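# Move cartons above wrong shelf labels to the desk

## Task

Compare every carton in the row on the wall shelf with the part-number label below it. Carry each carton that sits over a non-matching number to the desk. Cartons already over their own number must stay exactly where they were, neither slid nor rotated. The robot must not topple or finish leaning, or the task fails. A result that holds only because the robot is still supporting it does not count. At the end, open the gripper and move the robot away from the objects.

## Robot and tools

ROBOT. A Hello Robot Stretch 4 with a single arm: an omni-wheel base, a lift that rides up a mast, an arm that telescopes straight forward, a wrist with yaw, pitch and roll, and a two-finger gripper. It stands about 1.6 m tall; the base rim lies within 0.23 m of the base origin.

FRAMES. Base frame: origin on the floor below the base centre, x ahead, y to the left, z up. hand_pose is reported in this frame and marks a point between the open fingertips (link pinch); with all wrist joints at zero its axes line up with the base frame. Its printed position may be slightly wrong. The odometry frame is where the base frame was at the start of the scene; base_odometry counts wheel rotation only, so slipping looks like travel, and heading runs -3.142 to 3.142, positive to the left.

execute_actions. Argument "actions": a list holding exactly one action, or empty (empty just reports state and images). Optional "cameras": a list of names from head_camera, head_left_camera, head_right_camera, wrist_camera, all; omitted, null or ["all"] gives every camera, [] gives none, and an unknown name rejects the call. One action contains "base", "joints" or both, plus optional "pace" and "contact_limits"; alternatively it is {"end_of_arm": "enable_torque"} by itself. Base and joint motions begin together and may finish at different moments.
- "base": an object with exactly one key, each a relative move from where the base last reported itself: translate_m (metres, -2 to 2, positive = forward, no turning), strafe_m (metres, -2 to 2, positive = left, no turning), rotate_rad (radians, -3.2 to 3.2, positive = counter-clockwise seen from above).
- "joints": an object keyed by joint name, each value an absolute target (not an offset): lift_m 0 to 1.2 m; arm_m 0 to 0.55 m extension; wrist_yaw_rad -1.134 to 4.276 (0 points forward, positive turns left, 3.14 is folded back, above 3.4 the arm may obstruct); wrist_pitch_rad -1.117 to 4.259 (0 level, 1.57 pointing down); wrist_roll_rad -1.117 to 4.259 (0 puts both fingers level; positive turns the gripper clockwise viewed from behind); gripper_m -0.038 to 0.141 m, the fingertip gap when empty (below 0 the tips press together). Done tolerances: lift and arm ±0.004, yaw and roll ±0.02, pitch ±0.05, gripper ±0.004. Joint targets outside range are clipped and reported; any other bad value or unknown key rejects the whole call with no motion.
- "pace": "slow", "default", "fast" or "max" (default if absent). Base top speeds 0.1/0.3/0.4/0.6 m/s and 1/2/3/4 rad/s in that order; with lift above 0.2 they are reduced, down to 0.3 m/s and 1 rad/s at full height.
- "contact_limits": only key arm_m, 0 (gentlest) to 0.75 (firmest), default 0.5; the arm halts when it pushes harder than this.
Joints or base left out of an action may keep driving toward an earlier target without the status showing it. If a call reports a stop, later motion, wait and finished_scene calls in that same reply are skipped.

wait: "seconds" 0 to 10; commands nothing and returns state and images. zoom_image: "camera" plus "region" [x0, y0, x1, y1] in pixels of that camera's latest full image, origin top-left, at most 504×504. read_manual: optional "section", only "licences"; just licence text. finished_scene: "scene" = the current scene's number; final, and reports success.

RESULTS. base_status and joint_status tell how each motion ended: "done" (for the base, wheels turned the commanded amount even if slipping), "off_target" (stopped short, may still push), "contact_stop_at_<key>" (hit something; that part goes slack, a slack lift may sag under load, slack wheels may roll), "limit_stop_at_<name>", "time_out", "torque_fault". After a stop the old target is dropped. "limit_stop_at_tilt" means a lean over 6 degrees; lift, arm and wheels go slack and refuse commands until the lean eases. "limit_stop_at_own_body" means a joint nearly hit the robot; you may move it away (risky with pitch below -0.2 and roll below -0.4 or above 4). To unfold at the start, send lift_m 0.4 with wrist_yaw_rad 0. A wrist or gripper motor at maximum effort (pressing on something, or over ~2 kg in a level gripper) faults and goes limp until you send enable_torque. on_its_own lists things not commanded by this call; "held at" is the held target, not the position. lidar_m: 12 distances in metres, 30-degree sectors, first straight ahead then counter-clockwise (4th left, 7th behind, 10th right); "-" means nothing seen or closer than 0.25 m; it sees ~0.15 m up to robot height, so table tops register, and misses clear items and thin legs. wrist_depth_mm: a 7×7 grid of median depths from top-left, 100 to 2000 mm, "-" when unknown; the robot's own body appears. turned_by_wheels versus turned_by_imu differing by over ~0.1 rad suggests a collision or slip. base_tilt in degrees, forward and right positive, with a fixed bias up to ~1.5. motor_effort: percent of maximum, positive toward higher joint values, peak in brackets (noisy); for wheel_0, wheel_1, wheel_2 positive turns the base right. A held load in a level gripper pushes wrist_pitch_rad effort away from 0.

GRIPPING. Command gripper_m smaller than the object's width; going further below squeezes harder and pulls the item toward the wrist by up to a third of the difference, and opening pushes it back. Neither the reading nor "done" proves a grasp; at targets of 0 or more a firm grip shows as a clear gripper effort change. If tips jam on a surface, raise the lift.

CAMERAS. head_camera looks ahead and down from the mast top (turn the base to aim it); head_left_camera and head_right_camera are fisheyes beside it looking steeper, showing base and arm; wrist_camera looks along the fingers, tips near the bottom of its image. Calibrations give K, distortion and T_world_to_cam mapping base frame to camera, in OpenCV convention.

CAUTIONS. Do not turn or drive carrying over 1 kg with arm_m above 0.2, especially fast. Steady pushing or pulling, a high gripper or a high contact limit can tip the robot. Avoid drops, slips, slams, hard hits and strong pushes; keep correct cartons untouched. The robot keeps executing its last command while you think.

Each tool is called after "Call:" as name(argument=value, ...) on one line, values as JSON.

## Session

Call:
execute_actions(actions=[])

Scene clock: 0.00 s.
base_odometry: x=+0.000 y=+0.000 heading=+0.000 (m, m, rad; odometry frame)
turned_by_wheels: +0.000 (rad since the last result)
turned_by_imu: +0.000 (rad since the last result)
base_tilt: forward=-0.3 right=+1.5 (deg)
lidar_m: 1.11 1.15 1.42 1.58 1.61 2.01 2.80 2.60 1.90 1.74 1.75 2.12
base_status: not commanded
joint_positions: lift_m=+0.155 arm_m=+0.001 wrist_yaw_rad=+3.080 wrist_pitch_rad=-0.009 wrist_roll_rad=-0.020 gripper_m=+0.057
joint_status: not commanded
motor_effort: lift_m=+18 arm_m=+0 wrist_yaw_rad=+0 wrist_pitch_rad=-9 wrist_roll_rad=+0 gripper_m=-2 wheel_0=+0 wheel_1=-1 wheel_2=+0 (%)
hand_pose: x=-0.1105 y=+0.1051 z=+0.3362 quat_wxyz=(+0.031, +0.004, -0.010, +0.999) (m; base frame)
wrist_depth_mm: - 137 - - - - - / - 128 229 - - - - / - 126 182 - - - - / 111 138 293 - - - - / 213 - - - 1921 1863 1708 / 1229 1366 216 1138 931 946 976 / 809 891 842 105 820 732 732
pictures: head_camera, head_left_camera, head_right_camera, wrist_camera
camera_calibration (this result's frames):
wrist_camera: T_world_to_cam=[[0.0522242, 0.994732, -0.0882104, -0.0587875], [-0.000713827, -0.0882937, -0.996094, 0.401552], [-0.998635, 0.0520832, -0.003901, 0.109874], [0, 0, 0, 1]] pos_world=[0.113081, 0.0882098, 0.395227]
Images, in order (width x height): head_camera 420x560, head_left_camera 420x672, head_right_camera 420x672, wrist_camera 616x392.

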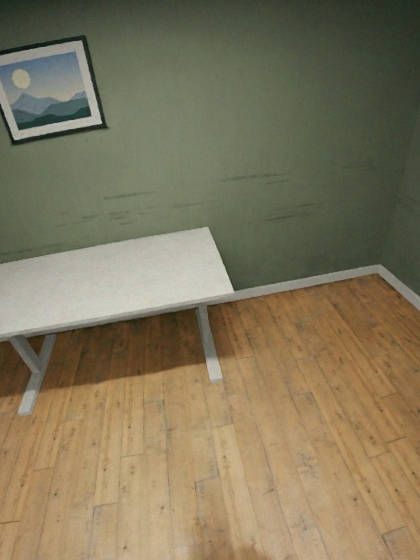

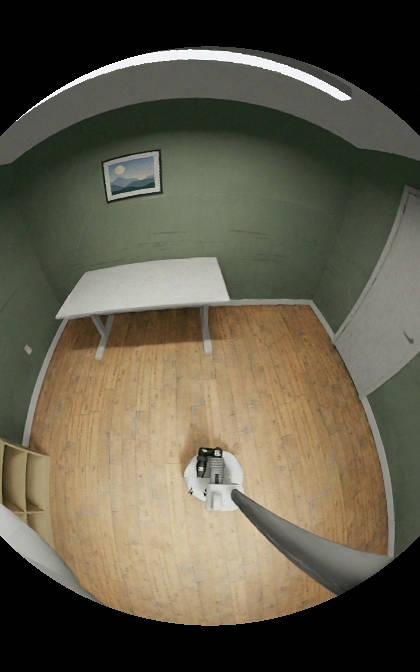

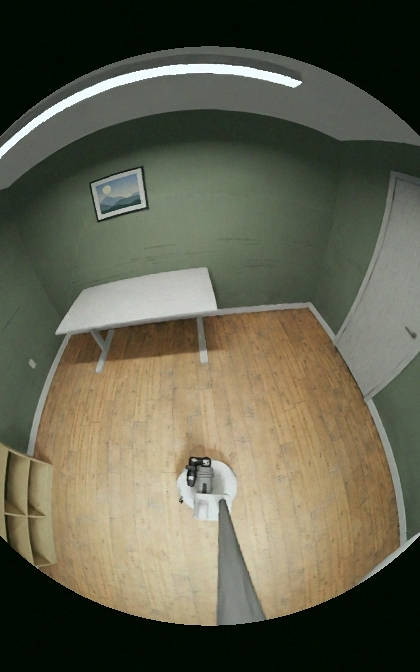

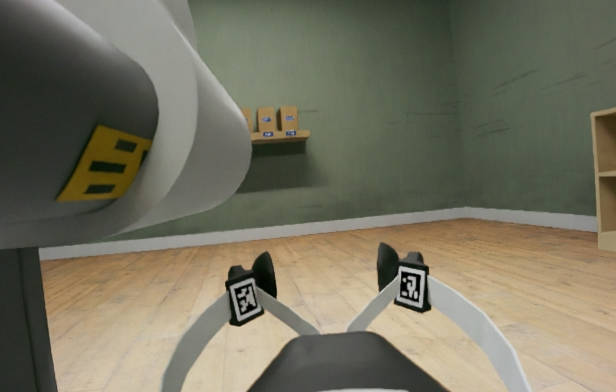

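Call:
execute_actions(actions=[{"base":{"rotate_rad":-2.95},"joints":{"lift_m":0.4,"wrist_yaw_rad":0,"wrist_roll_rad":0,"wrist_pitch_rad":0,"gripper_m":0.135},"pace":"fast"}], cameras=["head_camera"])

Call:
execute_actions(actions=[{"base":{"translate_m":1.6},"joints":{"lift_m":0.8},"pace":"max"}], cameras=["head_camera","wrist_camera"])

Scene clock: 6.33 s.
base_odometry: x=+0.000 y=+0.000 heading=-2.950 (m, m, rad; odometry frame)
turned_by_wheels: -2.950 (rad since the last result)
turned_by_imu: -2.946 (rad since the last result)
base_tilt: forward=-0.3 right=+1.4 (deg)
lidar_m: 2.55 2.44 1.81 1.75 1.81 2.02 1.14 1.17 1.66 1.57 1.67 2.89
base_status: done
joint_positions: lift_m=+0.400 arm_m=+0.001 wrist_yaw_rad=+0.001 wrist_pitch_rad=+0.002 wrist_roll_rad=+0.000 gripper_m=+0.135
joint_status: all done
motor_effort: lift_m=+20(22) arm_m=+0(0) wrist_yaw_rad=-1(9) wrist_pitch_rad=-10(11) wrist_roll_rad=+1(4) gripper_m=+0(1) wheel_0=+1(6) wheel_1=+0(11) wheel_2=+0(10) (%)
hand_pose: x=+0.4606 y=-0.0872 z=+0.5773 quat_wxyz=(+1.000, +0.000, +0.001, +0.000) (m; base frame)
wrist_depth_mm: - - - - - - - / - - - - - - - / - - - - - - - / - - - - - - - / - - - - - - - / - 1983 216 1863 1499 1430 1499 / 1537 1397 1366 105 1255 1160 1118
pictures: head_camera
Images, in order (width x height): head_camera 420x560.

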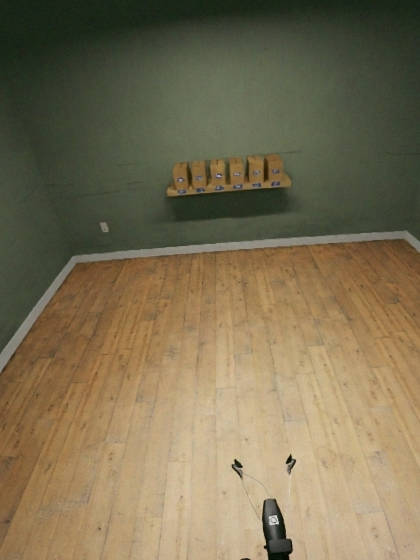

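Scene clock: 10.87 s.
base_odometry: x=-1.571 y=-0.305 heading=-2.950 (m, m, rad; odometry frame)
turned_by_wheels: +0.000 (rad since the last result)
turned_by_imu: -0.007 (rad since the last result)
base_tilt: forward=-0.2 right=+1.5 (deg)
lidar_m: 0.94 0.99 1.78 1.69 1.78 2.52 3.60 2.28 1.67 1.70 1.71 0.98
base_status: done
joint_positions: lift_m=+0.800 arm_m=+0.001 wrist_yaw_rad=+0.000 wrist_pitch_rad=+0.002 wrist_roll_rad=+0.000 gripper_m=+0.135
joint_status: all done
motor_effort: lift_m=+19(22) arm_m=+0(0) wrist_yaw_rad=+1(1) wrist_pitch_rad=-9(10) wrist_roll_rad=+0(1) gripper_m=+2(1) wheel_0=-1(10) wheel_1=-1(7) wheel_2=+1(16) (%)
hand_pose: x=+0.4605 y=-0.0874 z=+0.9774 quat_wxyz=(+1.000, +0.000, +0.001, +0.000) (m; base frame)
wrist_depth_mm: 1008 991 976 976 960 931 931 / 991 1025 976 960 976 931 931 / 1042 1025 1008 976 991 960 946 / 1042 1008 1008 991 960 750 715 / 1042 768 759 750 732 715 715 / 1060 788 214 750 732 723 976 / 1098 1042 1025 105 976 1008 991
pictures: head_camera, wrist_camera
camera_calibration (this result's frames):
wrist_camera: T_world_to_cam=[[0.00855719, -0.994141, -0.107748, 0.0248564], [-0.0161229, 0.107601, -0.994063, 1.04595], [0.999833, 0.0102436, -0.0151077, -0.220403], [0, 0, 0, 1]] pos_world=[0.237017, -0.0855758, 1.03908]
Images, in order (width x height): head_camera 420x560, wrist_camera 616x392.

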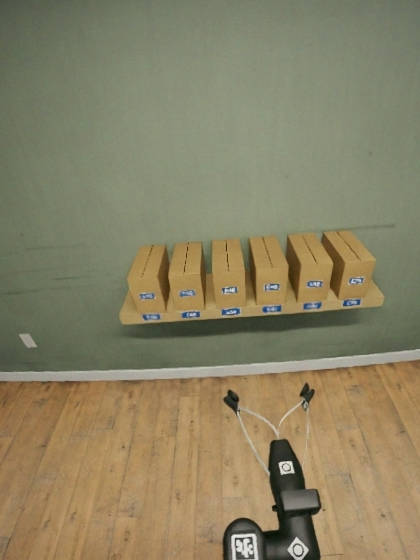

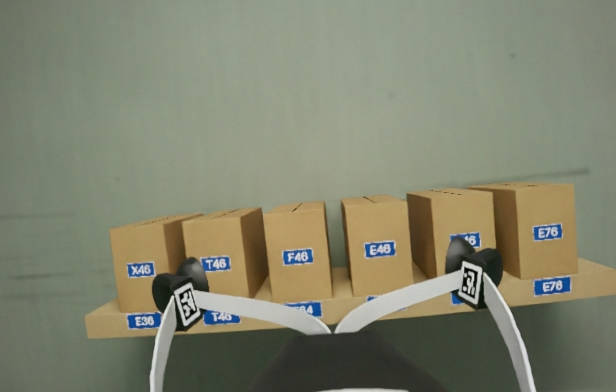

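Call:
execute_actions(actions=[{"base":{"rotate_rad":-0.04},"joints":{"lift_m":0.66}}], cameras=["head_camera","wrist_camera"])

Call:
zoom_image(camera="wrist_camera", region=[80, 110, 580, 300])

Scene clock: 15.57 s.
base_odometry: x=-1.571 y=-0.305 heading=-2.990 (m, m, rad; odometry frame)
turned_by_wheels: -0.040 (rad since the last result)
turned_by_imu: -0.040 (rad since the last result)
base_tilt: forward=-0.1 right=+1.4 (deg)
lidar_m: 0.94 0.99 1.70 1.70 1.76 2.42 3.63 2.88 1.69 1.66 1.75 1.00
base_status: done
joint_positions: lift_m=+0.660 arm_m=+0.001 wrist_yaw_rad=+0.000 wrist_pitch_rad=+0.002 wrist_roll_rad=+0.000 gripper_m=+0.135
joint_status: all done
motor_effort: lift_m=+14(17) arm_m=+0(0) wrist_yaw_rad=+0(0) wrist_pitch_rad=-9(9) wrist_roll_rad=+2(2) gripper_m=+2(1) wheel_0=+3(5) wheel_1=+2(3) wheel_2=+1(5) (%)
hand_pose: x=+0.4605 y=-0.0874 z=+0.8378 quat_wxyz=(+1.000, +0.000, +0.001, +0.000) (m; base frame)
wrist_depth_mm: 976 991 976 991 960 991 976 / 1008 991 991 991 991 976 976 / 1008 991 991 991 741 732 976 / 1008 750 741 741 741 723 723 / 1008 750 759 741 991 723 991 / 1042 1042 213 1008 1008 991 991 / 1025 1025 1025 105 1042 1008 991
pictures: head_camera, wrist_camera
camera_calibration (this result's frames):
wrist_camera: T_world_to_cam=[[0.00853071, -0.994142, -0.107748, 0.00981708], [-0.0161202, 0.107601, -0.994063, 0.907152], [0.999834, 0.010217, -0.0151078, -0.222512], [0, 0, 0, 1]] pos_world=[0.237015, -0.0855775, 0.899463]
Images, in order (width x height): head_camera 420x560, wrist_camera 616x392.

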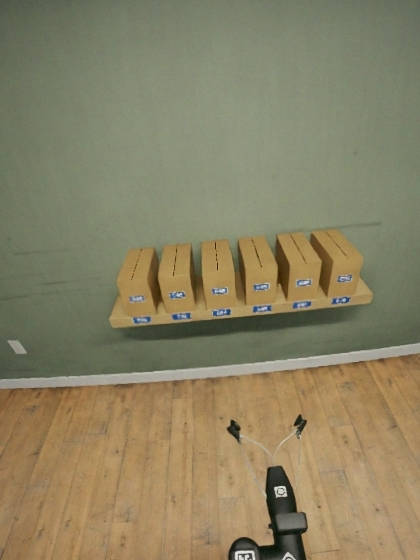

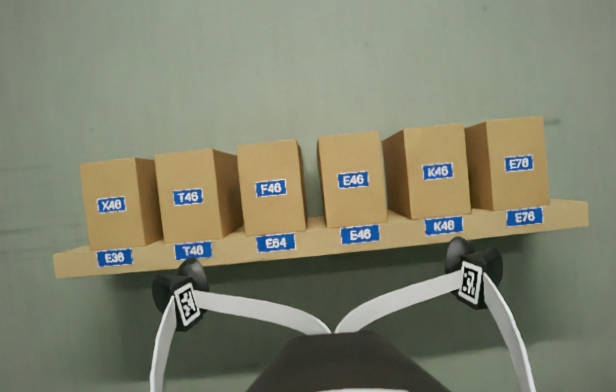

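Region (80, 110, 580, 300) of wrist_camera's 616x392 image, scaled by 1.008; it fills the top 192 rows of this view, and the rest is white.

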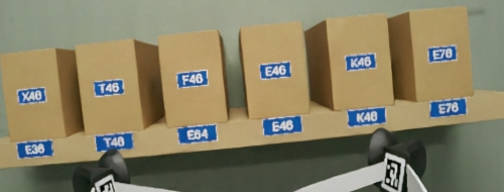

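Call:
execute_actions(actions=[{"base":{"strafe_m":0.095},"joints":{"lift_m":1.14,"wrist_pitch_rad":1.57},"pace":"fast"}], cameras=[])

Call:
execute_actions(actions=[{"base":{"translate_m":0.55},"joints":{"arm_m":0.38},"pace":"fast"}], cameras=["wrist_camera"])

Scene clock: 20.87 s.
base_odometry: x=-1.556 y=-0.399 heading=-2.990 (m, m, rad; odometry frame)
turned_by_wheels: +0.000 (rad since the last result)
turned_by_imu: -0.001 (rad since the last result)
base_tilt: forward=-0.2 right=+1.5 (deg)
lidar_m: 0.93 0.97 1.67 1.60 1.66 2.28 3.60 2.88 1.82 1.77 1.76 0.99
base_status: done
joint_positions: lift_m=+1.140 arm_m=+0.001 wrist_yaw_rad=+0.000 wrist_pitch_rad=+1.570 wrist_roll_rad=+0.000 gripper_m=+0.135
joint_status: all done
motor_effort: lift_m=+20(21) arm_m=+0(0) wrist_yaw_rad=-2(0) wrist_pitch_rad=-2(6) wrist_roll_rad=+2(1) gripper_m=+0(1) wheel_0=+1(12) wheel_1=-2(11) wheel_2=+1(0) (%)
hand_pose: x=+0.1723 y=-0.0874 z=+1.0295 quat_wxyz=(+0.707, +0.000, +0.707, +0.000) (m; base frame)
wrist_depth_mm: 1229 1281 1229 1255 1255 1229 1229 / 1281 1229 1281 1281 1205 1229 1281 / 1255 1281 1281 1255 1308 1229 1205 / 1336 1255 1255 1078 1308 1255 1255 / 1308 1281 1078 1042 1308 1255 1229 / 1308 1308 214 1078 1281 1229 1229 / 1308 1308 1308 105 1281 1281 1255
pictures: none
No camera images: the call's "cameras" was empty. Leave "cameras" out to get every camera's image.

Scene clock: 24.07 s.
base_odometry: x=-2.100 y=-0.482 heading=-2.990 (m, m, rad; odometry frame)
turned_by_wheels: +0.000 (rad since the last result)
turned_by_imu: -0.002 (rad since the last result)
base_tilt: forward=-0.2 right=+1.4 (deg)
lidar_m: 0.39 0.40 0.92 1.62 1.70 2.32 4.21 2.50 1.98 2.09 0.58 0.43
base_status: done
joint_positions: lift_m=+1.140 arm_m=+0.379 wrist_yaw_rad=+0.000 wrist_pitch_rad=+1.570 wrist_roll_rad=+0.000 gripper_m=+0.135
joint_status: all done
motor_effort: lift_m=+20(20) arm_m=+5(5) wrist_yaw_rad=-1(0) wrist_pitch_rad=-2(2) wrist_roll_rad=+1(1) gripper_m=+1(1) wheel_0=+2(5) wheel_1=+0(6) wheel_2=+1(11) (%)
hand_pose: x=+0.5503 y=-0.0874 z=+1.0295 quat_wxyz=(+0.707, +0.000, +0.707, +0.000) (m; base frame)
wrist_depth_mm: 134 144 153 159 171 185 200 / 191 209 232 256 277 273 274 / 283 283 279 278 301 277 274 / 286 283 325 281 319 278 278 / 290 287 286 282 298 279 278 / 290 287 213 285 285 282 282 / 291 290 314 105 368 283 283
pictures: wrist_camera
camera_calibration (this result's frames):
wrist_camera: T_world_to_cam=[[-0.107637, -0.994152, -0.00875201, -0.00831915], [-0.99412, 0.107521, 0.012831, 0.600781], [-0.011815, 0.0100816, -0.999879, 1.26114], [0, 0, 0, 1]] pos_world=[0.611253, -0.0855811, 1.25321]
Images, in order (width x height): wrist_camera 616x392.

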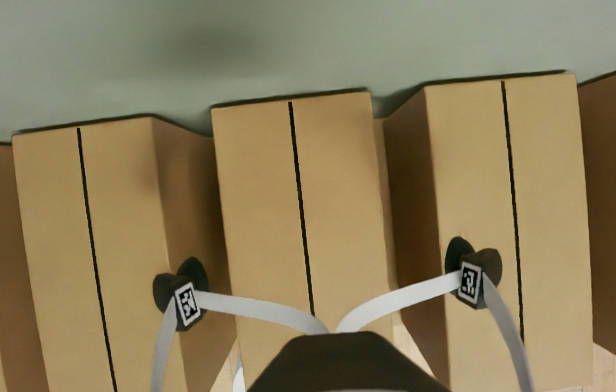

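Call:
execute_actions(actions=[{"base":{"strafe_m":0.015},"joints":{"arm_m":0.365,"lift_m":1.105,"gripper_m":0.13}}], cameras=["wrist_camera"])

Scene clock: 27.83 s.
base_odometry: x=-2.098 y=-0.497 heading=-2.989 (m, m, rad; odometry frame)
turned_by_wheels: +0.000 (rad since the last result)
turned_by_imu: +0.000 (rad since the last result)
base_tilt: forward=-0.3 right=+1.5 (deg)
lidar_m: 0.38 0.40 0.89 1.62 1.68 2.30 4.21 2.52 2.00 2.11 0.58 0.43
base_status: done
joint_positions: lift_m=+1.105 arm_m=+0.366 wrist_yaw_rad=+0.000 wrist_pitch_rad=+1.570 wrist_roll_rad=+0.000 gripper_m=+0.130
joint_status: all done
motor_effort: lift_m=+14(20) arm_m=-5(4) wrist_yaw_rad=-1(1) wrist_pitch_rad=-3(2) wrist_roll_rad=+1(1) gripper_m=+2(1) wheel_0=+0(9) wheel_1=+1(6) wheel_2=+0(1) (%)
hand_pose: x=+0.5370 y=-0.0874 z=+0.9950 quat_wxyz=(+0.707, +0.000, +0.707, +0.000) (m; base frame)
wrist_depth_mm: 160 173 183 191 206 224 229 / 230 245 244 244 242 240 239 / 248 247 301 245 244 243 243 / 250 249 291 248 246 243 244 / 251 251 281 248 248 245 245 / 255 252 213 249 247 247 246 / 255 255 304 105 250 253 247
pictures: wrist_camera
camera_calibration (this result's frames):
wrist_camera: T_world_to_cam=[[-0.107644, -0.994151, -0.00873613, -0.0100671], [-0.994118, 0.107526, 0.0129775, 0.587831], [-0.0119622, 0.0100817, -0.999878, 1.22659], [0, 0, 0, 1]] pos_world=[0.597963, -0.0855815, 1.21872]
Images, in order (width x height): wrist_camera 616x392.

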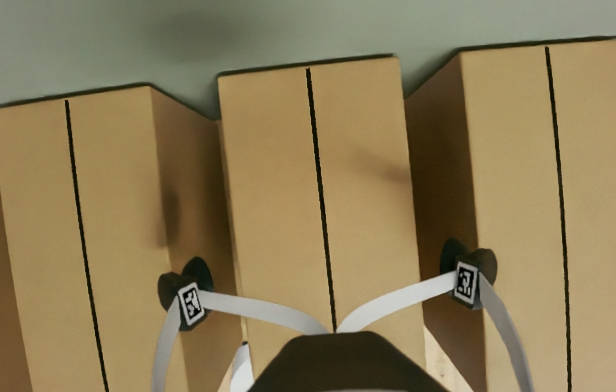

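Call:
execute_actions(actions=[{"joints":{"lift_m":1.055},"pace":"slow"}], cameras=["wrist_camera"])

Call:
execute_actions(actions=[{"joints":{"gripper_m":0.04}}], cameras=["wrist_camera"])

Call:
execute_actions(actions=[{"joints":{"lift_m":1.09}}], cameras=[])

Call:
execute_actions(actions=[{"joints":{"arm_m":0.08},"base":{"translate_m":-0.17}}], cameras=["wrist_camera","head_camera"])

Scene clock: 33.20 s.
base_odometry: x=-2.098 y=-0.497 heading=-2.989 (m, m, rad; odometry frame)
turned_by_wheels: +0.000 (rad since the last result)
turned_by_imu: +0.000 (rad since the last result)
base_tilt: forward=-0.2 right=+1.4 (deg)
lidar_m: 0.38 0.41 0.90 1.61 1.69 2.29 4.18 2.53 1.97 2.10 0.58 0.41
base_status: not commanded
joint_positions: lift_m=+1.055 arm_m=+0.366 wrist_yaw_rad=+0.000 wrist_pitch_rad=+1.570 wrist_roll_rad=+0.000 gripper_m=+0.130
joint_status: all done
motor_effort: lift_m=+14(14) arm_m=-5(5) wrist_yaw_rad=+0(1) wrist_pitch_rad=-2(3) wrist_roll_rad=+0(1) gripper_m=+0(1) wheel_0=+0(0) wheel_1=+1(1) wheel_2=+0(0) (%)
hand_pose: x=+0.5370 y=-0.0874 z=+0.9450 quat_wxyz=(+0.707, +0.000, +0.707, +0.000) (m; base frame)
wrist_depth_mm: 161 172 185 191 191 197 190 / 196 215 194 193 193 212 191 / 197 214 196 195 195 222 193 / 199 207 198 196 195 231 194 / 200 201 198 198 198 208 195 / 202 202 198 198 197 198 196 / 203 203 250 105 199 235 198
pictures: wrist_camera
camera_calibration (this result's frames):
wrist_camera: T_world_to_cam=[[-0.107643, -0.994151, -0.00873615, -0.0105042], [-0.994118, 0.107526, 0.0129772, 0.588479], [-0.011962, 0.0100817, -0.999878, 1.1766], [0, 0, 0, 1]] pos_world=[0.597961, -0.0855814, 1.16873]
Images, in order (width x height): wrist_camera 616x392.

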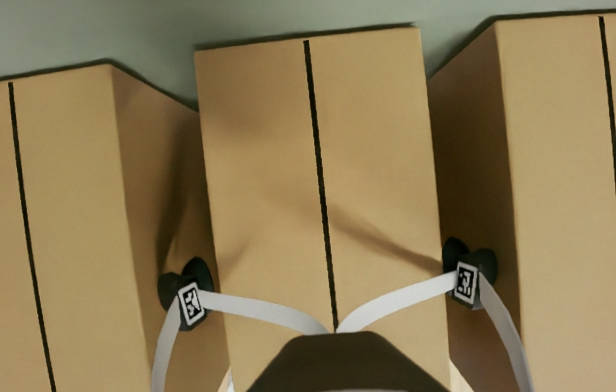

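Scene clock: 35.03 s.
base_odometry: x=-2.098 y=-0.497 heading=-2.989 (m, m, rad; odometry frame)
turned_by_wheels: +0.000 (rad since the last result)
turned_by_imu: +0.000 (rad since the last result)
base_tilt: forward=-0.2 right=+1.6 (deg)
lidar_m: 0.39 0.42 0.90 1.61 1.69 2.28 4.20 2.52 2.00 2.09 0.59 0.42
base_status: not commanded
joint_positions: lift_m=+1.055 arm_m=+0.366 wrist_yaw_rad=+0.000 wrist_pitch_rad=+1.570 wrist_roll_rad=+0.000 gripper_m=+0.040
joint_status: all done
motor_effort: lift_m=+14(14) arm_m=-5(5) wrist_yaw_rad=+2(0) wrist_pitch_rad=-3(3) wrist_roll_rad=+1(1) gripper_m=-24(23) wheel_0=+0(0) wheel_1=+1(1) wheel_2=+0(0) (%)
hand_pose: x=+0.5370 y=-0.0874 z=+0.9450 quat_wxyz=(+0.707, +0.000, +0.707, +0.000) (m; base frame)
wrist_depth_mm: 161 173 169 168 169 198 190 / 196 216 171 170 169 212 191 / 198 214 171 171 170 222 192 / 199 208 173 172 171 213 193 / 201 200 175 173 172 202 195 / 202 200 175 174 174 174 150 / 204 202 176 105 130 215 198
pictures: wrist_camera
camera_calibration (this result's frames):
wrist_camera: T_world_to_cam=[[-0.107644, -0.994151, -0.00873613, -0.0105042], [-0.994118, 0.107526, 0.0129775, 0.588478], [-0.0119622, 0.0100817, -0.999878, 1.17659], [0, 0, 0, 1]] pos_world=[0.59796, -0.0855815, 1.16872]
Images, in order (width x height): wrist_camera 616x392.

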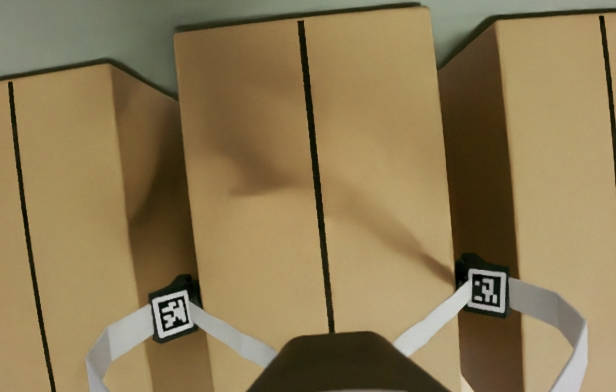

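Scene clock: 36.00 s.
base_odometry: x=-2.098 y=-0.497 heading=-2.989 (m, m, rad; odometry frame)
turned_by_wheels: +0.000 (rad since the last result)
turned_by_imu: +0.000 (rad since the last result)
base_tilt: forward=-0.3 right=+1.4 (deg)
lidar_m: 0.39 0.40 0.90 1.62 1.69 2.30 4.21 2.51 1.98 2.09 0.55 0.41
base_status: not commanded
joint_positions: lift_m=+1.090 arm_m=+0.366 wrist_yaw_rad=+0.000 wrist_pitch_rad=+1.570 wrist_roll_rad=+0.000 gripper_m=+0.040
joint_status: all done
motor_effort: lift_m=+22(22) arm_m=-5(5) wrist_yaw_rad=-1(0) wrist_pitch_rad=-3(3) wrist_roll_rad=+0(1) gripper_m=-22(25) wheel_0=+0(0) wheel_1=+1(1) wheel_2=+0(0) (%)
hand_pose: x=+0.5370 y=-0.0874 z=+0.9794 quat_wxyz=(+0.707, +0.000, +0.707, +0.000) (m; base frame)
wrist_depth_mm: 161 172 170 168 168 220 221 / 229 231 171 170 169 225 224 / 232 232 172 171 170 227 225 / 233 233 173 172 171 228 227 / 235 235 174 173 172 229 228 / 237 235 176 174 173 172 150 / 238 237 176 105 131 233 232
pictures: none
No camera images: the call's "cameras" was empty. Leave "cameras" out to get every camera's image.

Scene clock: 37.97 s.
base_odometry: x=-1.930 y=-0.471 heading=-2.990 (m, m, rad; odometry frame)
turned_by_wheels: +0.000 (rad since the last result)
turned_by_imu: +0.000 (rad since the last result)
base_tilt: forward=-0.3 right=+1.6 (deg)
lidar_m: 0.25 0.60 1.16 1.60 1.67 2.29 4.02 2.50 1.90 2.11 0.83 0.28
base_status: done
joint_positions: lift_m=+1.090 arm_m=+0.081 wrist_yaw_rad=+0.000 wrist_pitch_rad=+1.570 wrist_roll_rad=+0.000 gripper_m=+0.040
joint_status: all done
motor_effort: lift_m=+21(21) arm_m=-5(7) wrist_yaw_rad=+1(0) wrist_pitch_rad=-3(4) wrist_roll_rad=+0(1) gripper_m=-24(19) wheel_0=-1(4) wheel_1=+0(6) wheel_2=+0(10) (%)
hand_pose: x=+0.2519 y=-0.0874 z=+0.9794 quat_wxyz=(+0.707, +0.000, +0.707, +0.000) (m; base frame)
wrist_depth_mm: 1118 1160 170 169 168 1160 1160 / 1205 1229 170 170 169 1205 1160 / 1229 1205 171 170 169 1182 1160 / 1229 1229 172 172 172 1182 1182 / 1255 1229 174 173 172 1182 1229 / 1255 1255 175 174 173 174 1229 / 1281 1281 176 105 130 1229 1205
pictures: head_camera, wrist_camera
camera_calibration (this result's frames):
wrist_camera: T_world_to_cam=[[-0.108041, -0.994108, -0.0086974, -0.0408319], [-0.99407, 0.10792, 0.0133351, 0.304236], [-0.012318, 0.0100866, -0.999873, 1.20766], [0, 0, 0, 1]] pos_world=[0.312896, -0.0856057, 1.2031]
Images, in order (width x height): head_camera 420x560, wrist_camera 616x392.

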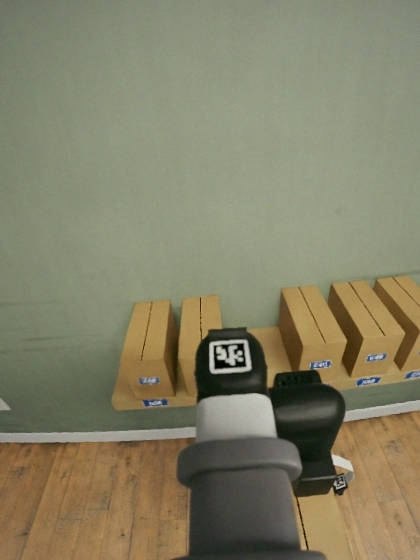

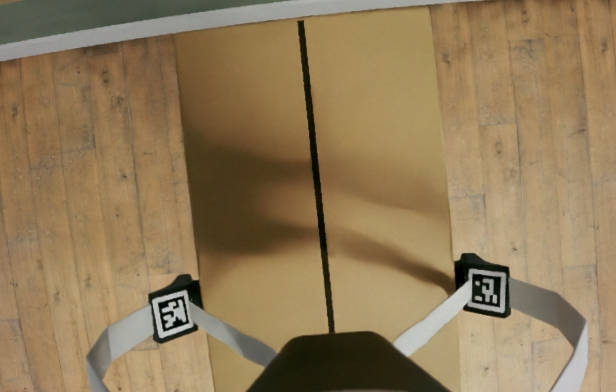

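Call:
execute_actions(actions=[{"joints":{"lift_m":0.55},"base":{"rotate_rad":-3.02}}], cameras=[])

Call:
execute_actions(actions=[{"base":{"translate_m":0.8},"pace":"max"}], cameras=["head_camera"])

Call:
execute_actions(actions=[{"base":{"translate_m":2.0},"joints":{"lift_m":1.06},"pace":"max"}], cameras=["head_camera","head_right_camera"])

Scene clock: 46.57 s.
base_odometry: x=-1.930 y=-0.471 heading=+0.274 (m, m, rad; odometry frame)
turned_by_wheels: -3.020 (rad since the last result)
turned_by_imu: -3.016 (rad since the last result)
base_tilt: forward=-0.1 right=+1.6 (deg)
lidar_m: 0.30 2.26 1.92 2.10 0.76 0.58 0.57 0.61 1.30 1.61 1.72 0.33
base_status: done
joint_positions: lift_m=+0.550 arm_m=+0.081 wrist_yaw_rad=+0.000 wrist_pitch_rad=+1.570 wrist_roll_rad=+0.000 gripper_m=+0.040
joint_status: all done
motor_effort: lift_m=+15(19) arm_m=-5(5) wrist_yaw_rad=+0(1) wrist_pitch_rad=-2(3) wrist_roll_rad=+1(0) gripper_m=-21(25) wheel_0=+1(5) wheel_1=+1(5) wheel_2=+2(5) (%)
hand_pose: x=+0.2520 y=-0.0874 z=+0.4400 quat_wxyz=(+0.707, +0.000, +0.707, +0.000) (m; base frame)
wrist_depth_mm: 661 654 170 169 169 654 647 / 668 668 170 169 169 647 654 / 668 668 172 171 170 661 654 / 676 676 173 171 172 661 676 / 699 683 174 173 172 661 668 / 691 683 175 174 173 173 668 / 683 462 176 105 130 676 661
pictures: none
No camera images: the call's "cameras" was empty. Leave "cameras" out to get every camera's image.

Scene clock: 49.67 s.
base_odometry: x=-1.159 y=-0.255 heading=+0.274 (m, m, rad; odometry frame)
turned_by_wheels: +0.000 (rad since the last result)
turned_by_imu: -0.003 (rad since the last result)
base_tilt: forward=-0.3 right=+1.6 (deg)
lidar_m: 0.30 2.49 1.69 1.65 2.14 1.42 1.38 1.74 1.70 1.65 1.80 0.35
base_status: done
joint_positions: lift_m=+0.550 arm_m=+0.081 wrist_yaw_rad=+0.000 wrist_pitch_rad=+1.570 wrist_roll_rad=+0.000 gripper_m=+0.040
joint_status: not commanded
motor_effort: lift_m=+16(15) arm_m=-4(5) wrist_yaw_rad=+0(2) wrist_pitch_rad=-2(4) wrist_roll_rad=+1(1) gripper_m=-20(22) wheel_0=-1(10) wheel_1=+1(7) wheel_2=+1(14) (%)
hand_pose: x=+0.2520 y=-0.0874 z=+0.4399 quat_wxyz=(+0.707, +0.000, +0.707, +0.000) (m; base frame)
wrist_depth_mm: 668 676 170 168 168 647 654 / 668 668 171 170 169 647 654 / 668 668 172 171 170 668 654 / 683 676 172 171 172 661 661 / 691 683 175 173 172 661 654 / 699 676 175 174 173 173 661 / 683 466 176 105 130 668 683
pictures: head_camera
Images, in order (width x height): head_camera 420x560.

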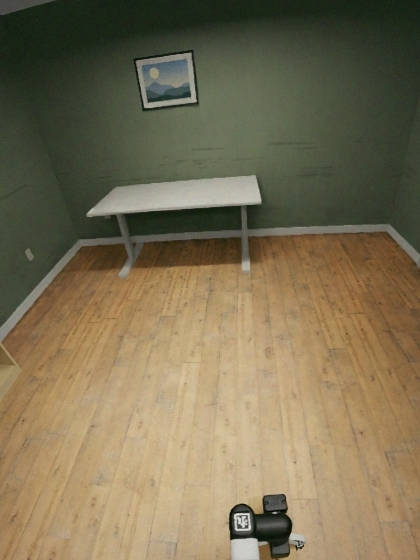

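Scene clock: 55.27 s.
base_odometry: x=+0.766 y=+0.287 heading=+0.274 (m, m, rad; odometry frame)
turned_by_wheels: +0.000 (rad since the last result)
turned_by_imu: -0.008 (rad since the last result)
base_tilt: forward=-0.2 right=+1.3 (deg)
lidar_m: 0.25 0.33 0.51 1.87 1.70 2.42 3.70 2.39 1.84 1.82 0.42 0.30
base_status: done
joint_positions: lift_m=+1.060 arm_m=+0.081 wrist_yaw_rad=+0.000 wrist_pitch_rad=+1.570 wrist_roll_rad=+0.000 gripper_m=+0.040
joint_status: all done
motor_effort: lift_m=+20(25) arm_m=-4(4) wrist_yaw_rad=+0(2) wrist_pitch_rad=-2(3) wrist_roll_rad=+0(1) gripper_m=-24(23) wheel_0=+0(9) wheel_1=+0(7) wheel_2=+2(14) (%)
hand_pose: x=+0.2520 y=-0.0874 z=+0.9495 quat_wxyz=(+0.707, +0.000, +0.707, +0.000) (m; base frame)
wrist_depth_mm: 449 452 169 168 168 445 1138 / 455 449 170 170 169 442 1138 / 459 455 172 171 170 449 1138 / 1205 1229 173 172 171 1160 1182 / 1182 1205 174 172 173 1182 1138 / 1255 1229 175 173 173 173 1205 / 1205 1182 176 105 130 1182 1205
pictures: head_camera, head_right_camera
Images, in order (width x height): head_camera 420x560, head_right_camera 420x672.

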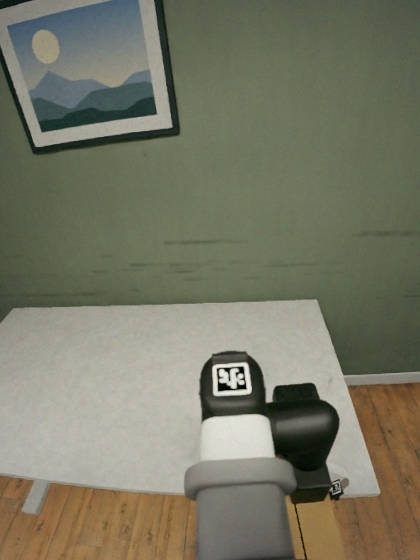

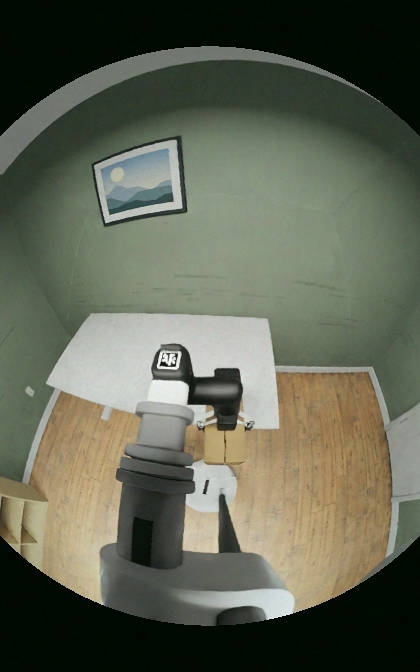

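Call:
execute_actions(actions=[{"joints":{"arm_m":0.45,"lift_m":1.02}}], cameras=["wrist_camera"])

Call:
execute_actions(actions=[{"joints":{"lift_m":0.98}}], cameras=[])

Scene clock: 59.33 s.
base_odometry: x=+0.766 y=+0.287 heading=+0.274 (m, m, rad; odometry frame)
turned_by_wheels: +0.000 (rad since the last result)
turned_by_imu: +0.000 (rad since the last result)
base_tilt: forward=+0.0 right=+1.5 (deg)
lidar_m: 0.31 0.34 0.51 1.88 1.70 2.43 3.69 2.40 1.86 1.82 0.44 0.33
base_status: not commanded
joint_positions: lift_m=+1.020 arm_m=+0.449 wrist_yaw_rad=+0.000 wrist_pitch_rad=+1.570 wrist_roll_rad=+0.000 gripper_m=+0.040
joint_status: all done
motor_effort: lift_m=+15(18) arm_m=+5(7) wrist_yaw_rad=+1(1) wrist_pitch_rad=-2(3) wrist_roll_rad=+1(1) gripper_m=-22(24) wheel_0=+0(0) wheel_1=+0(0) wheel_2=+1(2) (%)
hand_pose: x=+0.6203 y=-0.0874 z=+0.9100 quat_wxyz=(+0.707, +0.000, +0.707, +0.000) (m; base frame)
wrist_depth_mm: 410 407 170 169 168 402 402 / 413 410 170 170 169 404 402 / 418 415 172 171 170 404 407 / 418 418 173 172 171 407 404 / 421 418 174 173 172 415 413 / 424 421 175 174 173 173 413 / 427 424 176 105 130 415 415
pictures: wrist_camera
camera_calibration (this result's frames):
wrist_camera: T_world_to_cam=[[-0.107736, -0.994141, -0.00875228, -0.00177016], [-0.994109, 0.10762, 0.0128295, 0.671886], [-0.0118124, 0.0100829, -0.999879, 1.14246], [0, 0, 0, 1]] pos_world=[0.681233, -0.0855872, 1.13368]
Images, in order (width x height): wrist_camera 616x392.

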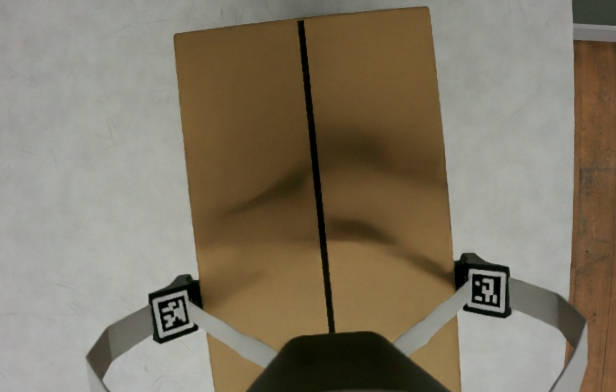

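Scene clock: 60.33 s.
base_odometry: x=+0.766 y=+0.287 heading=+0.274 (m, m, rad; odometry frame)
turned_by_wheels: +0.000 (rad since the last result)
turned_by_imu: +0.000 (rad since the last result)
base_tilt: forward=-0.3 right=+1.5 (deg)
lidar_m: 0.30 0.35 0.51 1.88 1.69 2.44 3.69 2.39 1.86 1.82 0.42 0.32
base_status: not commanded
joint_positions: lift_m=+0.980 arm_m=+0.449 wrist_yaw_rad=+0.000 wrist_pitch_rad=+1.570 wrist_roll_rad=+0.000 gripper_m=+0.040
joint_status: all done
motor_effort: lift_m=+15(14) arm_m=+5(5) wrist_yaw_rad=+1(0) wrist_pitch_rad=-2(2) wrist_roll_rad=+1(0) gripper_m=-27(26) wheel_0=+0(0) wheel_1=+0(0) wheel_2=+1(1) (%)
hand_pose: x=+0.6203 y=-0.0874 z=+0.8700 quat_wxyz=(+0.707, +0.000, +0.707, +0.000) (m; base frame)
wrist_depth_mm: 373 370 170 169 167 362 359 / 373 370 171 170 169 364 364 / 375 375 171 171 169 366 366 / 377 375 172 172 170 368 366 / 382 382 174 173 173 370 368 / 382 382 175 174 173 173 373 / 387 382 176 105 131 377 375
pictures: none
No camera images: the call's "cameras" was empty. Leave "cameras" out to get every camera's image.

Call:
execute_actions(actions=[{"joints":{"gripper_m":0.135}}], cameras=[])

Call:
execute_actions(actions=[{"joints":{"lift_m":1.07},"pace":"fast"}], cameras=["wrist_camera"])

Call:
execute_actions(actions=[{"joints":{"arm_m":0.01},"base":{"translate_m":-0.4},"pace":"fast"}], cameras=[])

Call:
execute_actions(actions=[{"joints":{"lift_m":0.2,"wrist_pitch_rad":0},"base":{"rotate_rad":-2.935},"pace":"max"}], cameras=[])

Call:
execute_actions(actions=[{"joints":{"lift_m":0.75},"base":{"translate_m":2.0},"pace":"max"}], cameras=[])

Call:
execute_actions(actions=[{"base":{"rotate_rad":-0.3},"pace":"fast"}], cameras=["wrist_camera","head_camera"])

Scene clock: 66.80 s.
base_odometry: x=+0.766 y=+0.287 heading=+0.274 (m, m, rad; odometry frame)
turned_by_wheels: +0.000 (rad since the last result)
turned_by_imu: +0.000 (rad since the last result)
base_tilt: forward=-0.3 right=+1.5 (deg)
lidar_m: 0.31 0.35 0.49 1.88 1.70 2.42 3.68 2.39 1.83 1.81 0.43 0.33
base_status: not commanded
joint_positions: lift_m=+0.980 arm_m=+0.449 wrist_yaw_rad=+0.000 wrist_pitch_rad=+1.570 wrist_roll_rad=+0.000 gripper_m=+0.135
joint_status: all done
motor_effort: lift_m=+15(15) arm_m=+5(5) wrist_yaw_rad=+0(2) wrist_pitch_rad=-4(4) wrist_roll_rad=+1(1) gripper_m=+4(20) wheel_0=+0(0) wheel_1=+0(0) wheel_2=+1(1) (%)
hand_pose: x=+0.6202 y=-0.0874 z=+0.8700 quat_wxyz=(+0.707, +0.000, +0.707, +0.000) (m; base frame)
wrist_depth_mm: 368 370 366 364 364 362 359 / 373 375 191 189 190 364 359 / 377 377 192 191 190 364 370 / 377 377 193 192 191 370 366 / 382 379 195 195 191 370 373 / 384 382 195 195 194 375 373 / 387 384 382 105 195 375 377
pictures: none
No camera images: the call's "cameras" was empty. Leave "cameras" out to get every camera's image.

Scene clock: 67.93 s.
base_odometry: x=+0.766 y=+0.287 heading=+0.274 (m, m, rad; odometry frame)
turned_by_wheels: +0.000 (rad since the last result)
turned_by_imu: +0.000 (rad since the last result)
base_tilt: forward=-0.2 right=+1.6 (deg)
lidar_m: 0.31 0.34 0.51 1.88 1.69 2.43 3.68 2.41 1.86 1.81 0.42 0.30
base_status: not commanded
joint_positions: lift_m=+1.070 arm_m=+0.449 wrist_yaw_rad=+0.000 wrist_pitch_rad=+1.570 wrist_roll_rad=+0.000 gripper_m=+0.135
joint_status: all done
motor_effort: lift_m=+21(23) arm_m=+5(5) wrist_yaw_rad=+2(1) wrist_pitch_rad=-3(3) wrist_roll_rad=+1(0) gripper_m=+0(1) wheel_0=+0(0) wheel_1=+0(0) wheel_2=+2(2) (%)
hand_pose: x=+0.6202 y=-0.0874 z=+0.9595 quat_wxyz=(+0.707, +0.000, +0.707, +0.000) (m; base frame)
wrist_depth_mm: 459 459 459 452 449 449 1025 / 466 462 459 279 455 455 1160 / 469 466 459 281 455 459 1182 / 473 469 466 283 281 455 1160 / 477 477 469 283 283 462 1182 / 477 477 214 286 285 466 1182 / 484 480 477 105 473 466 1229
pictures: wrist_camera
camera_calibration (this result's frames):
wrist_camera: T_world_to_cam=[[-0.107739, -0.994141, -0.00870876, -0.0013884], [-0.994104, 0.10762, 0.0132305, 0.670754], [-0.0122158, 0.0100829, -0.999875, 1.19219], [0, 0, 0, 1]] pos_world=[0.681213, -0.0855872, 1.18316]
Images, in order (width x height): wrist_camera 616x392.

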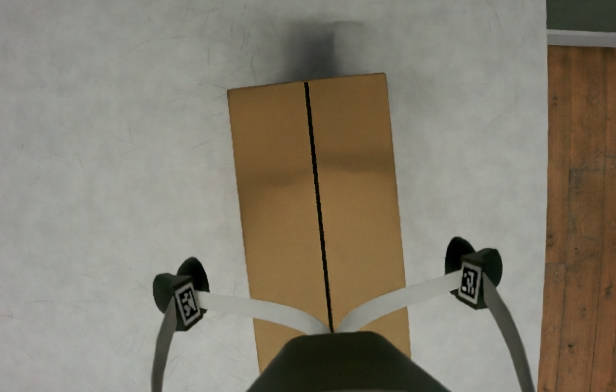

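Scene clock: 70.60 s.
base_odometry: x=+0.381 y=+0.178 heading=+0.274 (m, m, rad; odometry frame)
turned_by_wheels: +0.000 (rad since the last result)
turned_by_imu: +0.001 (rad since the last result)
base_tilt: forward=-0.3 right=+1.5 (deg)
lidar_m: 0.70 0.77 1.14 1.57 1.62 3.00 3.24 2.36 1.85 1.76 1.91 0.73
base_status: done
joint_positions: lift_m=+1.070 arm_m=+0.011 wrist_yaw_rad=+0.000 wrist_pitch_rad=+1.570 wrist_roll_rad=+0.000 gripper_m=+0.135
joint_status: all done
motor_effort: lift_m=+21(21) arm_m=-5(6) wrist_yaw_rad=+2(2) wrist_pitch_rad=-4(3) wrist_roll_rad=+0(0) gripper_m=+3(2) wheel_0=+0(2) wheel_1=-2(5) wheel_2=+0(12) (%)
hand_pose: x=+0.1819 y=-0.0874 z=+0.9595 quat_wxyz=(+0.707, +0.000, +0.707, +0.000) (m; base frame)
wrist_depth_mm: 1205 1182 1182 1205 1160 1160 1138 / 1182 1205 1182 1229 1182 1138 1182 / 1205 1229 1205 1182 1182 1160 1138 / 1205 1205 1205 1205 1229 1182 1160 / 1205 1229 1008 976 1205 1182 1182 / 1229 1229 214 991 1229 1229 1160 / 1255 1255 1205 105 1229 1205 1182
pictures: none
No camera images: the call's "cameras" was empty. Leave "cameras" out to get every camera's image.

Scene clock: 74.00 s.
base_odometry: x=+0.381 y=+0.178 heading=-2.661 (m, m, rad; odometry frame)
turned_by_wheels: -2.935 (rad since the last result)
turned_by_imu: -2.930 (rad since the last result)
base_tilt: forward=-0.2 right=+1.5 (deg)
lidar_m: 2.99 2.09 1.80 1.78 1.75 0.70 0.73 0.84 1.91 1.58 1.79 2.96
base_status: done
joint_positions: lift_m=+0.200 arm_m=+0.011 wrist_yaw_rad=+0.000 wrist_pitch_rad=+0.003 wrist_roll_rad=+0.000 gripper_m=+0.135
joint_status: all done
motor_effort: lift_m=+15(16) arm_m=-4(5) wrist_yaw_rad=-2(1) wrist_pitch_rad=-10(15) wrist_roll_rad=+0(1) gripper_m=-1(3) wheel_0=+3(3) wheel_1=+0(7) wheel_2=+2(6) (%)
hand_pose: x=+0.4702 y=-0.0874 z=+0.3777 quat_wxyz=(+1.000, +0.000, +0.001, +0.000) (m; base frame)
wrist_depth_mm: - - - - - - - / 1863 - - - - - - / 1863 - - - - - - / 1921 - - - - - - / 1863 - - - 1983 1576 1618 / 1537 1336 214 1229 1042 931 1008 / 1042 960 931 105 866 798 750
pictures: none
No camera images: the call's "cameras" was empty. Leave "cameras" out to get every camera's image.

Scene clock: 78.90 s.
base_odometry: x=-1.392 y=-0.747 heading=-2.661 (m, m, rad; odometry frame)
turned_by_wheels: +0.000 (rad since the last result)
turned_by_imu: -0.008 (rad since the last result)
base_tilt: forward=-0.3 right=+1.4 (deg)
lidar_m: 1.04 1.48 1.23 1.25 1.46 2.57 3.47 2.41 2.09 2.44 1.20 1.03
base_status: done
joint_positions: lift_m=+0.750 arm_m=+0.011 wrist_yaw_rad=+0.000 wrist_pitch_rad=+0.002 wrist_roll_rad=+0.000 gripper_m=+0.135
joint_status: all done
motor_effort: lift_m=+19(23) arm_m=-4(4) wrist_yaw_rad=+1(1) wrist_pitch_rad=-10(10) wrist_roll_rad=+0(0) gripper_m=+3(4) wheel_0=-1(10) wheel_1=-2(8) wheel_2=+0(14) (%)
hand_pose: x=+0.4702 y=-0.0874 z=+0.9274 quat_wxyz=(+1.000, +0.000, +0.001, +0.000) (m; base frame)
wrist_depth_mm: 1336 1205 1182 1042 1008 931 866 / 1397 1255 1160 1098 1025 946 891 / 1336 1281 1182 1098 1008 946 891 / 1336 1281 1205 1118 1042 741 699 / 1308 1308 1229 1138 1025 723 691 / 1308 1366 214 1098 1042 946 917 / 1308 1366 1281 105 1042 1025 931
pictures: none
No camera images: the call's "cameras" was empty. Leave "cameras" out to get every camera's image.

Scene clock: 79.90 s.
base_odometry: x=-1.392 y=-0.747 heading=-2.961 (m, m, rad; odometry frame)
turned_by_wheels: -0.300 (rad since the last result)
turned_by_imu: -0.300 (rad since the last result)
base_tilt: forward=-0.2 right=+1.6 (deg)
lidar_m: 1.02 1.33 1.33 1.24 1.29 1.80 3.49 2.76 2.16 2.09 1.91 1.09
base_status: done
joint_positions: lift_m=+0.750 arm_m=+0.011 wrist_yaw_rad=+0.000 wrist_pitch_rad=+0.002 wrist_roll_rad=+0.000 gripper_m=+0.135
joint_status: not commanded
motor_effort: lift_m=+19(19) arm_m=-4(4) wrist_yaw_rad=+0(2) wrist_pitch_rad=-9(9) wrist_roll_rad=+0(0) gripper_m=+1(1) wheel_0=+1(5) wheel_1=-1(6) wheel_2=-1(7) (%)
hand_pose: x=+0.4702 y=-0.0874 z=+0.9274 quat_wxyz=(+1.000, +0.000, +0.001, +0.000) (m; base frame)
wrist_depth_mm: 1060 1060 1060 1060 1060 1060 1042 / 1078 1060 1042 1078 1042 1042 1078 / 1060 1060 1042 1060 1060 1060 1060 / 1078 1078 1060 1078 798 991 798 / 1078 1098 1098 809 820 820 831 / 1098 1098 214 1078 1078 1060 1078 / 1118 1098 1098 105 1098 1098 1098
pictures: head_camera, wrist_camera
camera_calibration (this result's frames):
wrist_camera: T_world_to_cam=[[0.00852535, -0.994108, -0.108057, 0.0196785], [-0.0161064, 0.107911, -0.99403, 0.996356], [0.999834, 0.0102149, -0.0150915, -0.23085], [0, 0, 0, 1]] pos_world=[0.246692, -0.0855969, 0.98905]
Images, in order (width x height): head_camera 420x560, wrist_camera 616x392.

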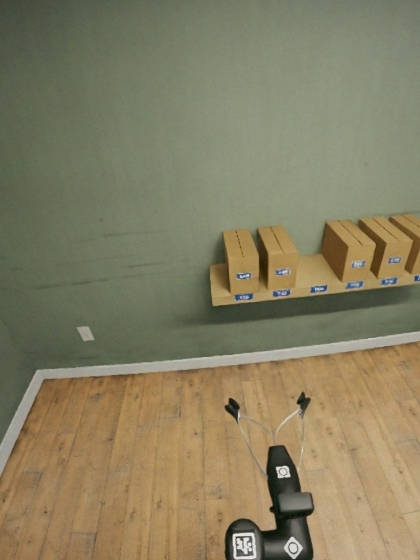

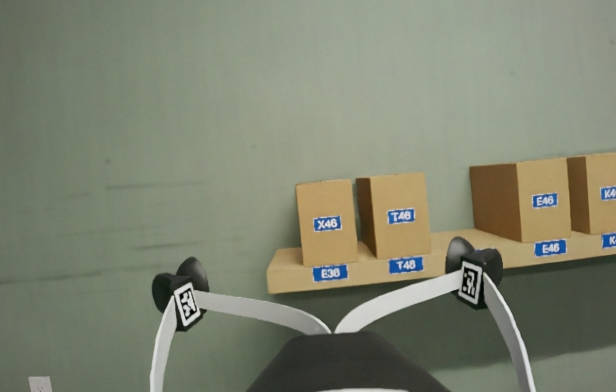

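Call:
execute_actions(actions=[{"base":{"translate_m":0.4},"joints":{"lift_m":1.13,"wrist_pitch_rad":1.57,"gripper_m":0.13},"pace":"fast"}], cameras=[])

Call:
execute_actions(actions=[{"base":{"translate_m":0.22},"joints":{"arm_m":0.37},"pace":"fast"}], cameras=["wrist_camera"])

Scene clock: 85.27 s.
base_odometry: x=-1.786 y=-0.819 heading=-2.961 (m, m, rad; odometry frame)
turned_by_wheels: +0.000 (rad since the last result)
turned_by_imu: -0.002 (rad since the last result)
base_tilt: forward=-0.1 right=+1.4 (deg)
lidar_m: 0.62 0.91 1.22 1.29 1.33 1.78 3.95 3.25 2.18 2.43 0.96 0.65
base_status: done
joint_positions: lift_m=+1.130 arm_m=+0.011 wrist_yaw_rad=+0.000 wrist_pitch_rad=+1.570 wrist_roll_rad=+0.000 gripper_m=+0.130
joint_status: all done
motor_effort: lift_m=+21(22) arm_m=-4(4) wrist_yaw_rad=+0(0) wrist_pitch_rad=-2(10) wrist_roll_rad=+1(0) gripper_m=-4(1) wheel_0=+1(3) wheel_1=-1(6) wheel_2=+2(11) (%)
hand_pose: x=+0.1819 y=-0.0874 z=+1.0195 quat_wxyz=(+0.707, +0.000, +0.707, +0.000) (m; base frame)
wrist_depth_mm: 1255 1255 1229 1255 1229 1229 1229 / 1255 1281 1255 1255 1229 1229 1229 / 1281 1255 1255 1308 1229 1229 1229 / 1255 1308 1281 1255 1255 1281 1255 / 1281 1308 1060 1060 1255 1255 1205 / 1255 1281 214 1025 1281 1255 1281 / 1281 1255 1308 105 1281 1255 1229
pictures: none
No camera images: the call's "cameras" was empty. Leave "cameras" out to get every camera's image.

Scene clock: 87.37 s.
base_odometry: x=-2.002 y=-0.859 heading=-2.961 (m, m, rad; odometry frame)
turned_by_wheels: +0.000 (rad since the last result)
turned_by_imu: -0.001 (rad since the last result)
base_tilt: forward=-0.2 right=+1.5 (deg)
lidar_m: 0.41 0.69 0.93 1.29 1.36 1.78 4.19 3.46 2.26 2.44 0.60 0.43
base_status: done
joint_positions: lift_m=+1.130 arm_m=+0.369 wrist_yaw_rad=+0.000 wrist_pitch_rad=+1.570 wrist_roll_rad=+0.000 gripper_m=+0.130
joint_status: all done
motor_effort: lift_m=+21(21) arm_m=+5(8) wrist_yaw_rad=+2(0) wrist_pitch_rad=-1(1) wrist_roll_rad=+0(1) gripper_m=-1(1) wheel_0=+0(6) wheel_1=+1(6) wheel_2=+1(9) (%)
hand_pose: x=+0.5404 y=-0.0874 z=+1.0195 quat_wxyz=(+0.707, +0.000, +0.707, +0.000) (m; base frame)
wrist_depth_mm: 185 200 214 224 244 260 260 / 263 289 267 267 300 264 264 / 473 564 271 270 293 267 266 / 1281 1229 455 272 303 270 267 / 1281 1281 455 271 272 270 268 / 1281 1281 213 273 273 271 272 / 1308 1308 1255 105 1308 274 759
pictures: wrist_camera
camera_calibration (this result's frames):
wrist_camera: T_world_to_cam=[[-0.107716, -0.994143, -0.00875939, -0.00942782], [-0.994112, 0.107601, 0.0127647, 0.591076], [-0.0117474, 0.0100828, -0.99988, 1.25097], [0, 0, 0, 1]] pos_world=[0.601276, -0.085586, 1.2432]
Images, in order (width x height): wrist_camera 616x392.

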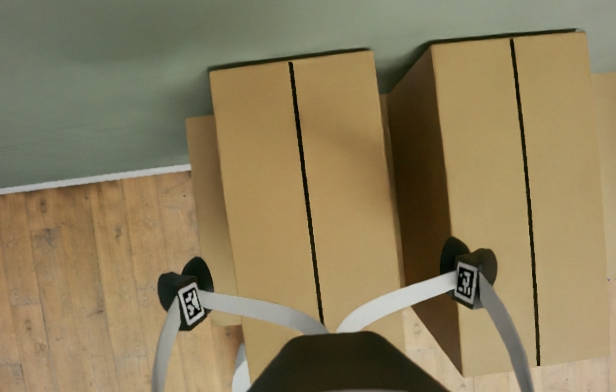

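Call:
execute_actions(actions=[{"base":{"strafe_m":0.012},"joints":{"arm_m":0.38,"lift_m":1.105}}], cameras=["wrist_camera"])

Scene clock: 89.93 s.
base_odometry: x=-2.000 y=-0.871 heading=-2.961 (m, m, rad; odometry frame)
turned_by_wheels: +0.000 (rad since the last result)
turned_by_imu: +0.000 (rad since the last result)
base_tilt: forward=-0.1 right=+1.5 (deg)
lidar_m: 0.41 0.69 0.95 1.27 1.34 1.79 4.16 3.47 2.26 2.45 0.62 0.44
base_status: done
joint_positions: lift_m=+1.105 arm_m=+0.379 wrist_yaw_rad=+0.000 wrist_pitch_rad=+1.570 wrist_roll_rad=+0.000 gripper_m=+0.130
joint_status: all done
motor_effort: lift_m=+14(19) arm_m=+5(6) wrist_yaw_rad=+0(1) wrist_pitch_rad=-3(2) wrist_roll_rad=+0(0) gripper_m=-2(0) wheel_0=-1(9) wheel_1=+2(8) wheel_2=+0(3) (%)
hand_pose: x=+0.5503 y=-0.0874 z=+0.9950 quat_wxyz=(+0.707, +0.000, +0.707, +0.000) (m; base frame)
wrist_depth_mm: 164 177 190 199 216 234 236 / 233 256 245 243 242 240 241 / 421 500 413 244 244 242 241 / 1229 1281 427 246 247 244 243 / 1281 1255 436 249 248 246 245 / 1255 1255 213 250 248 247 247 / 1281 1255 1255 105 250 260 247
pictures: wrist_camera
camera_calibration (this result's frames):
wrist_camera: T_world_to_cam=[[-0.107749, -0.99414, -0.00874036, -0.00857353], [-0.994107, 0.107632, 0.0129398, 0.601079], [-0.0119232, 0.0100831, -0.999878, 1.22673], [0, 0, 0, 1]] pos_world=[0.61124, -0.085588, 1.21873]
Images, in order (width x height): wrist_camera 616x392.

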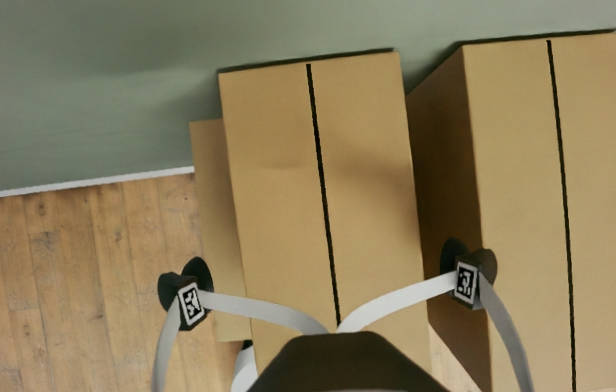

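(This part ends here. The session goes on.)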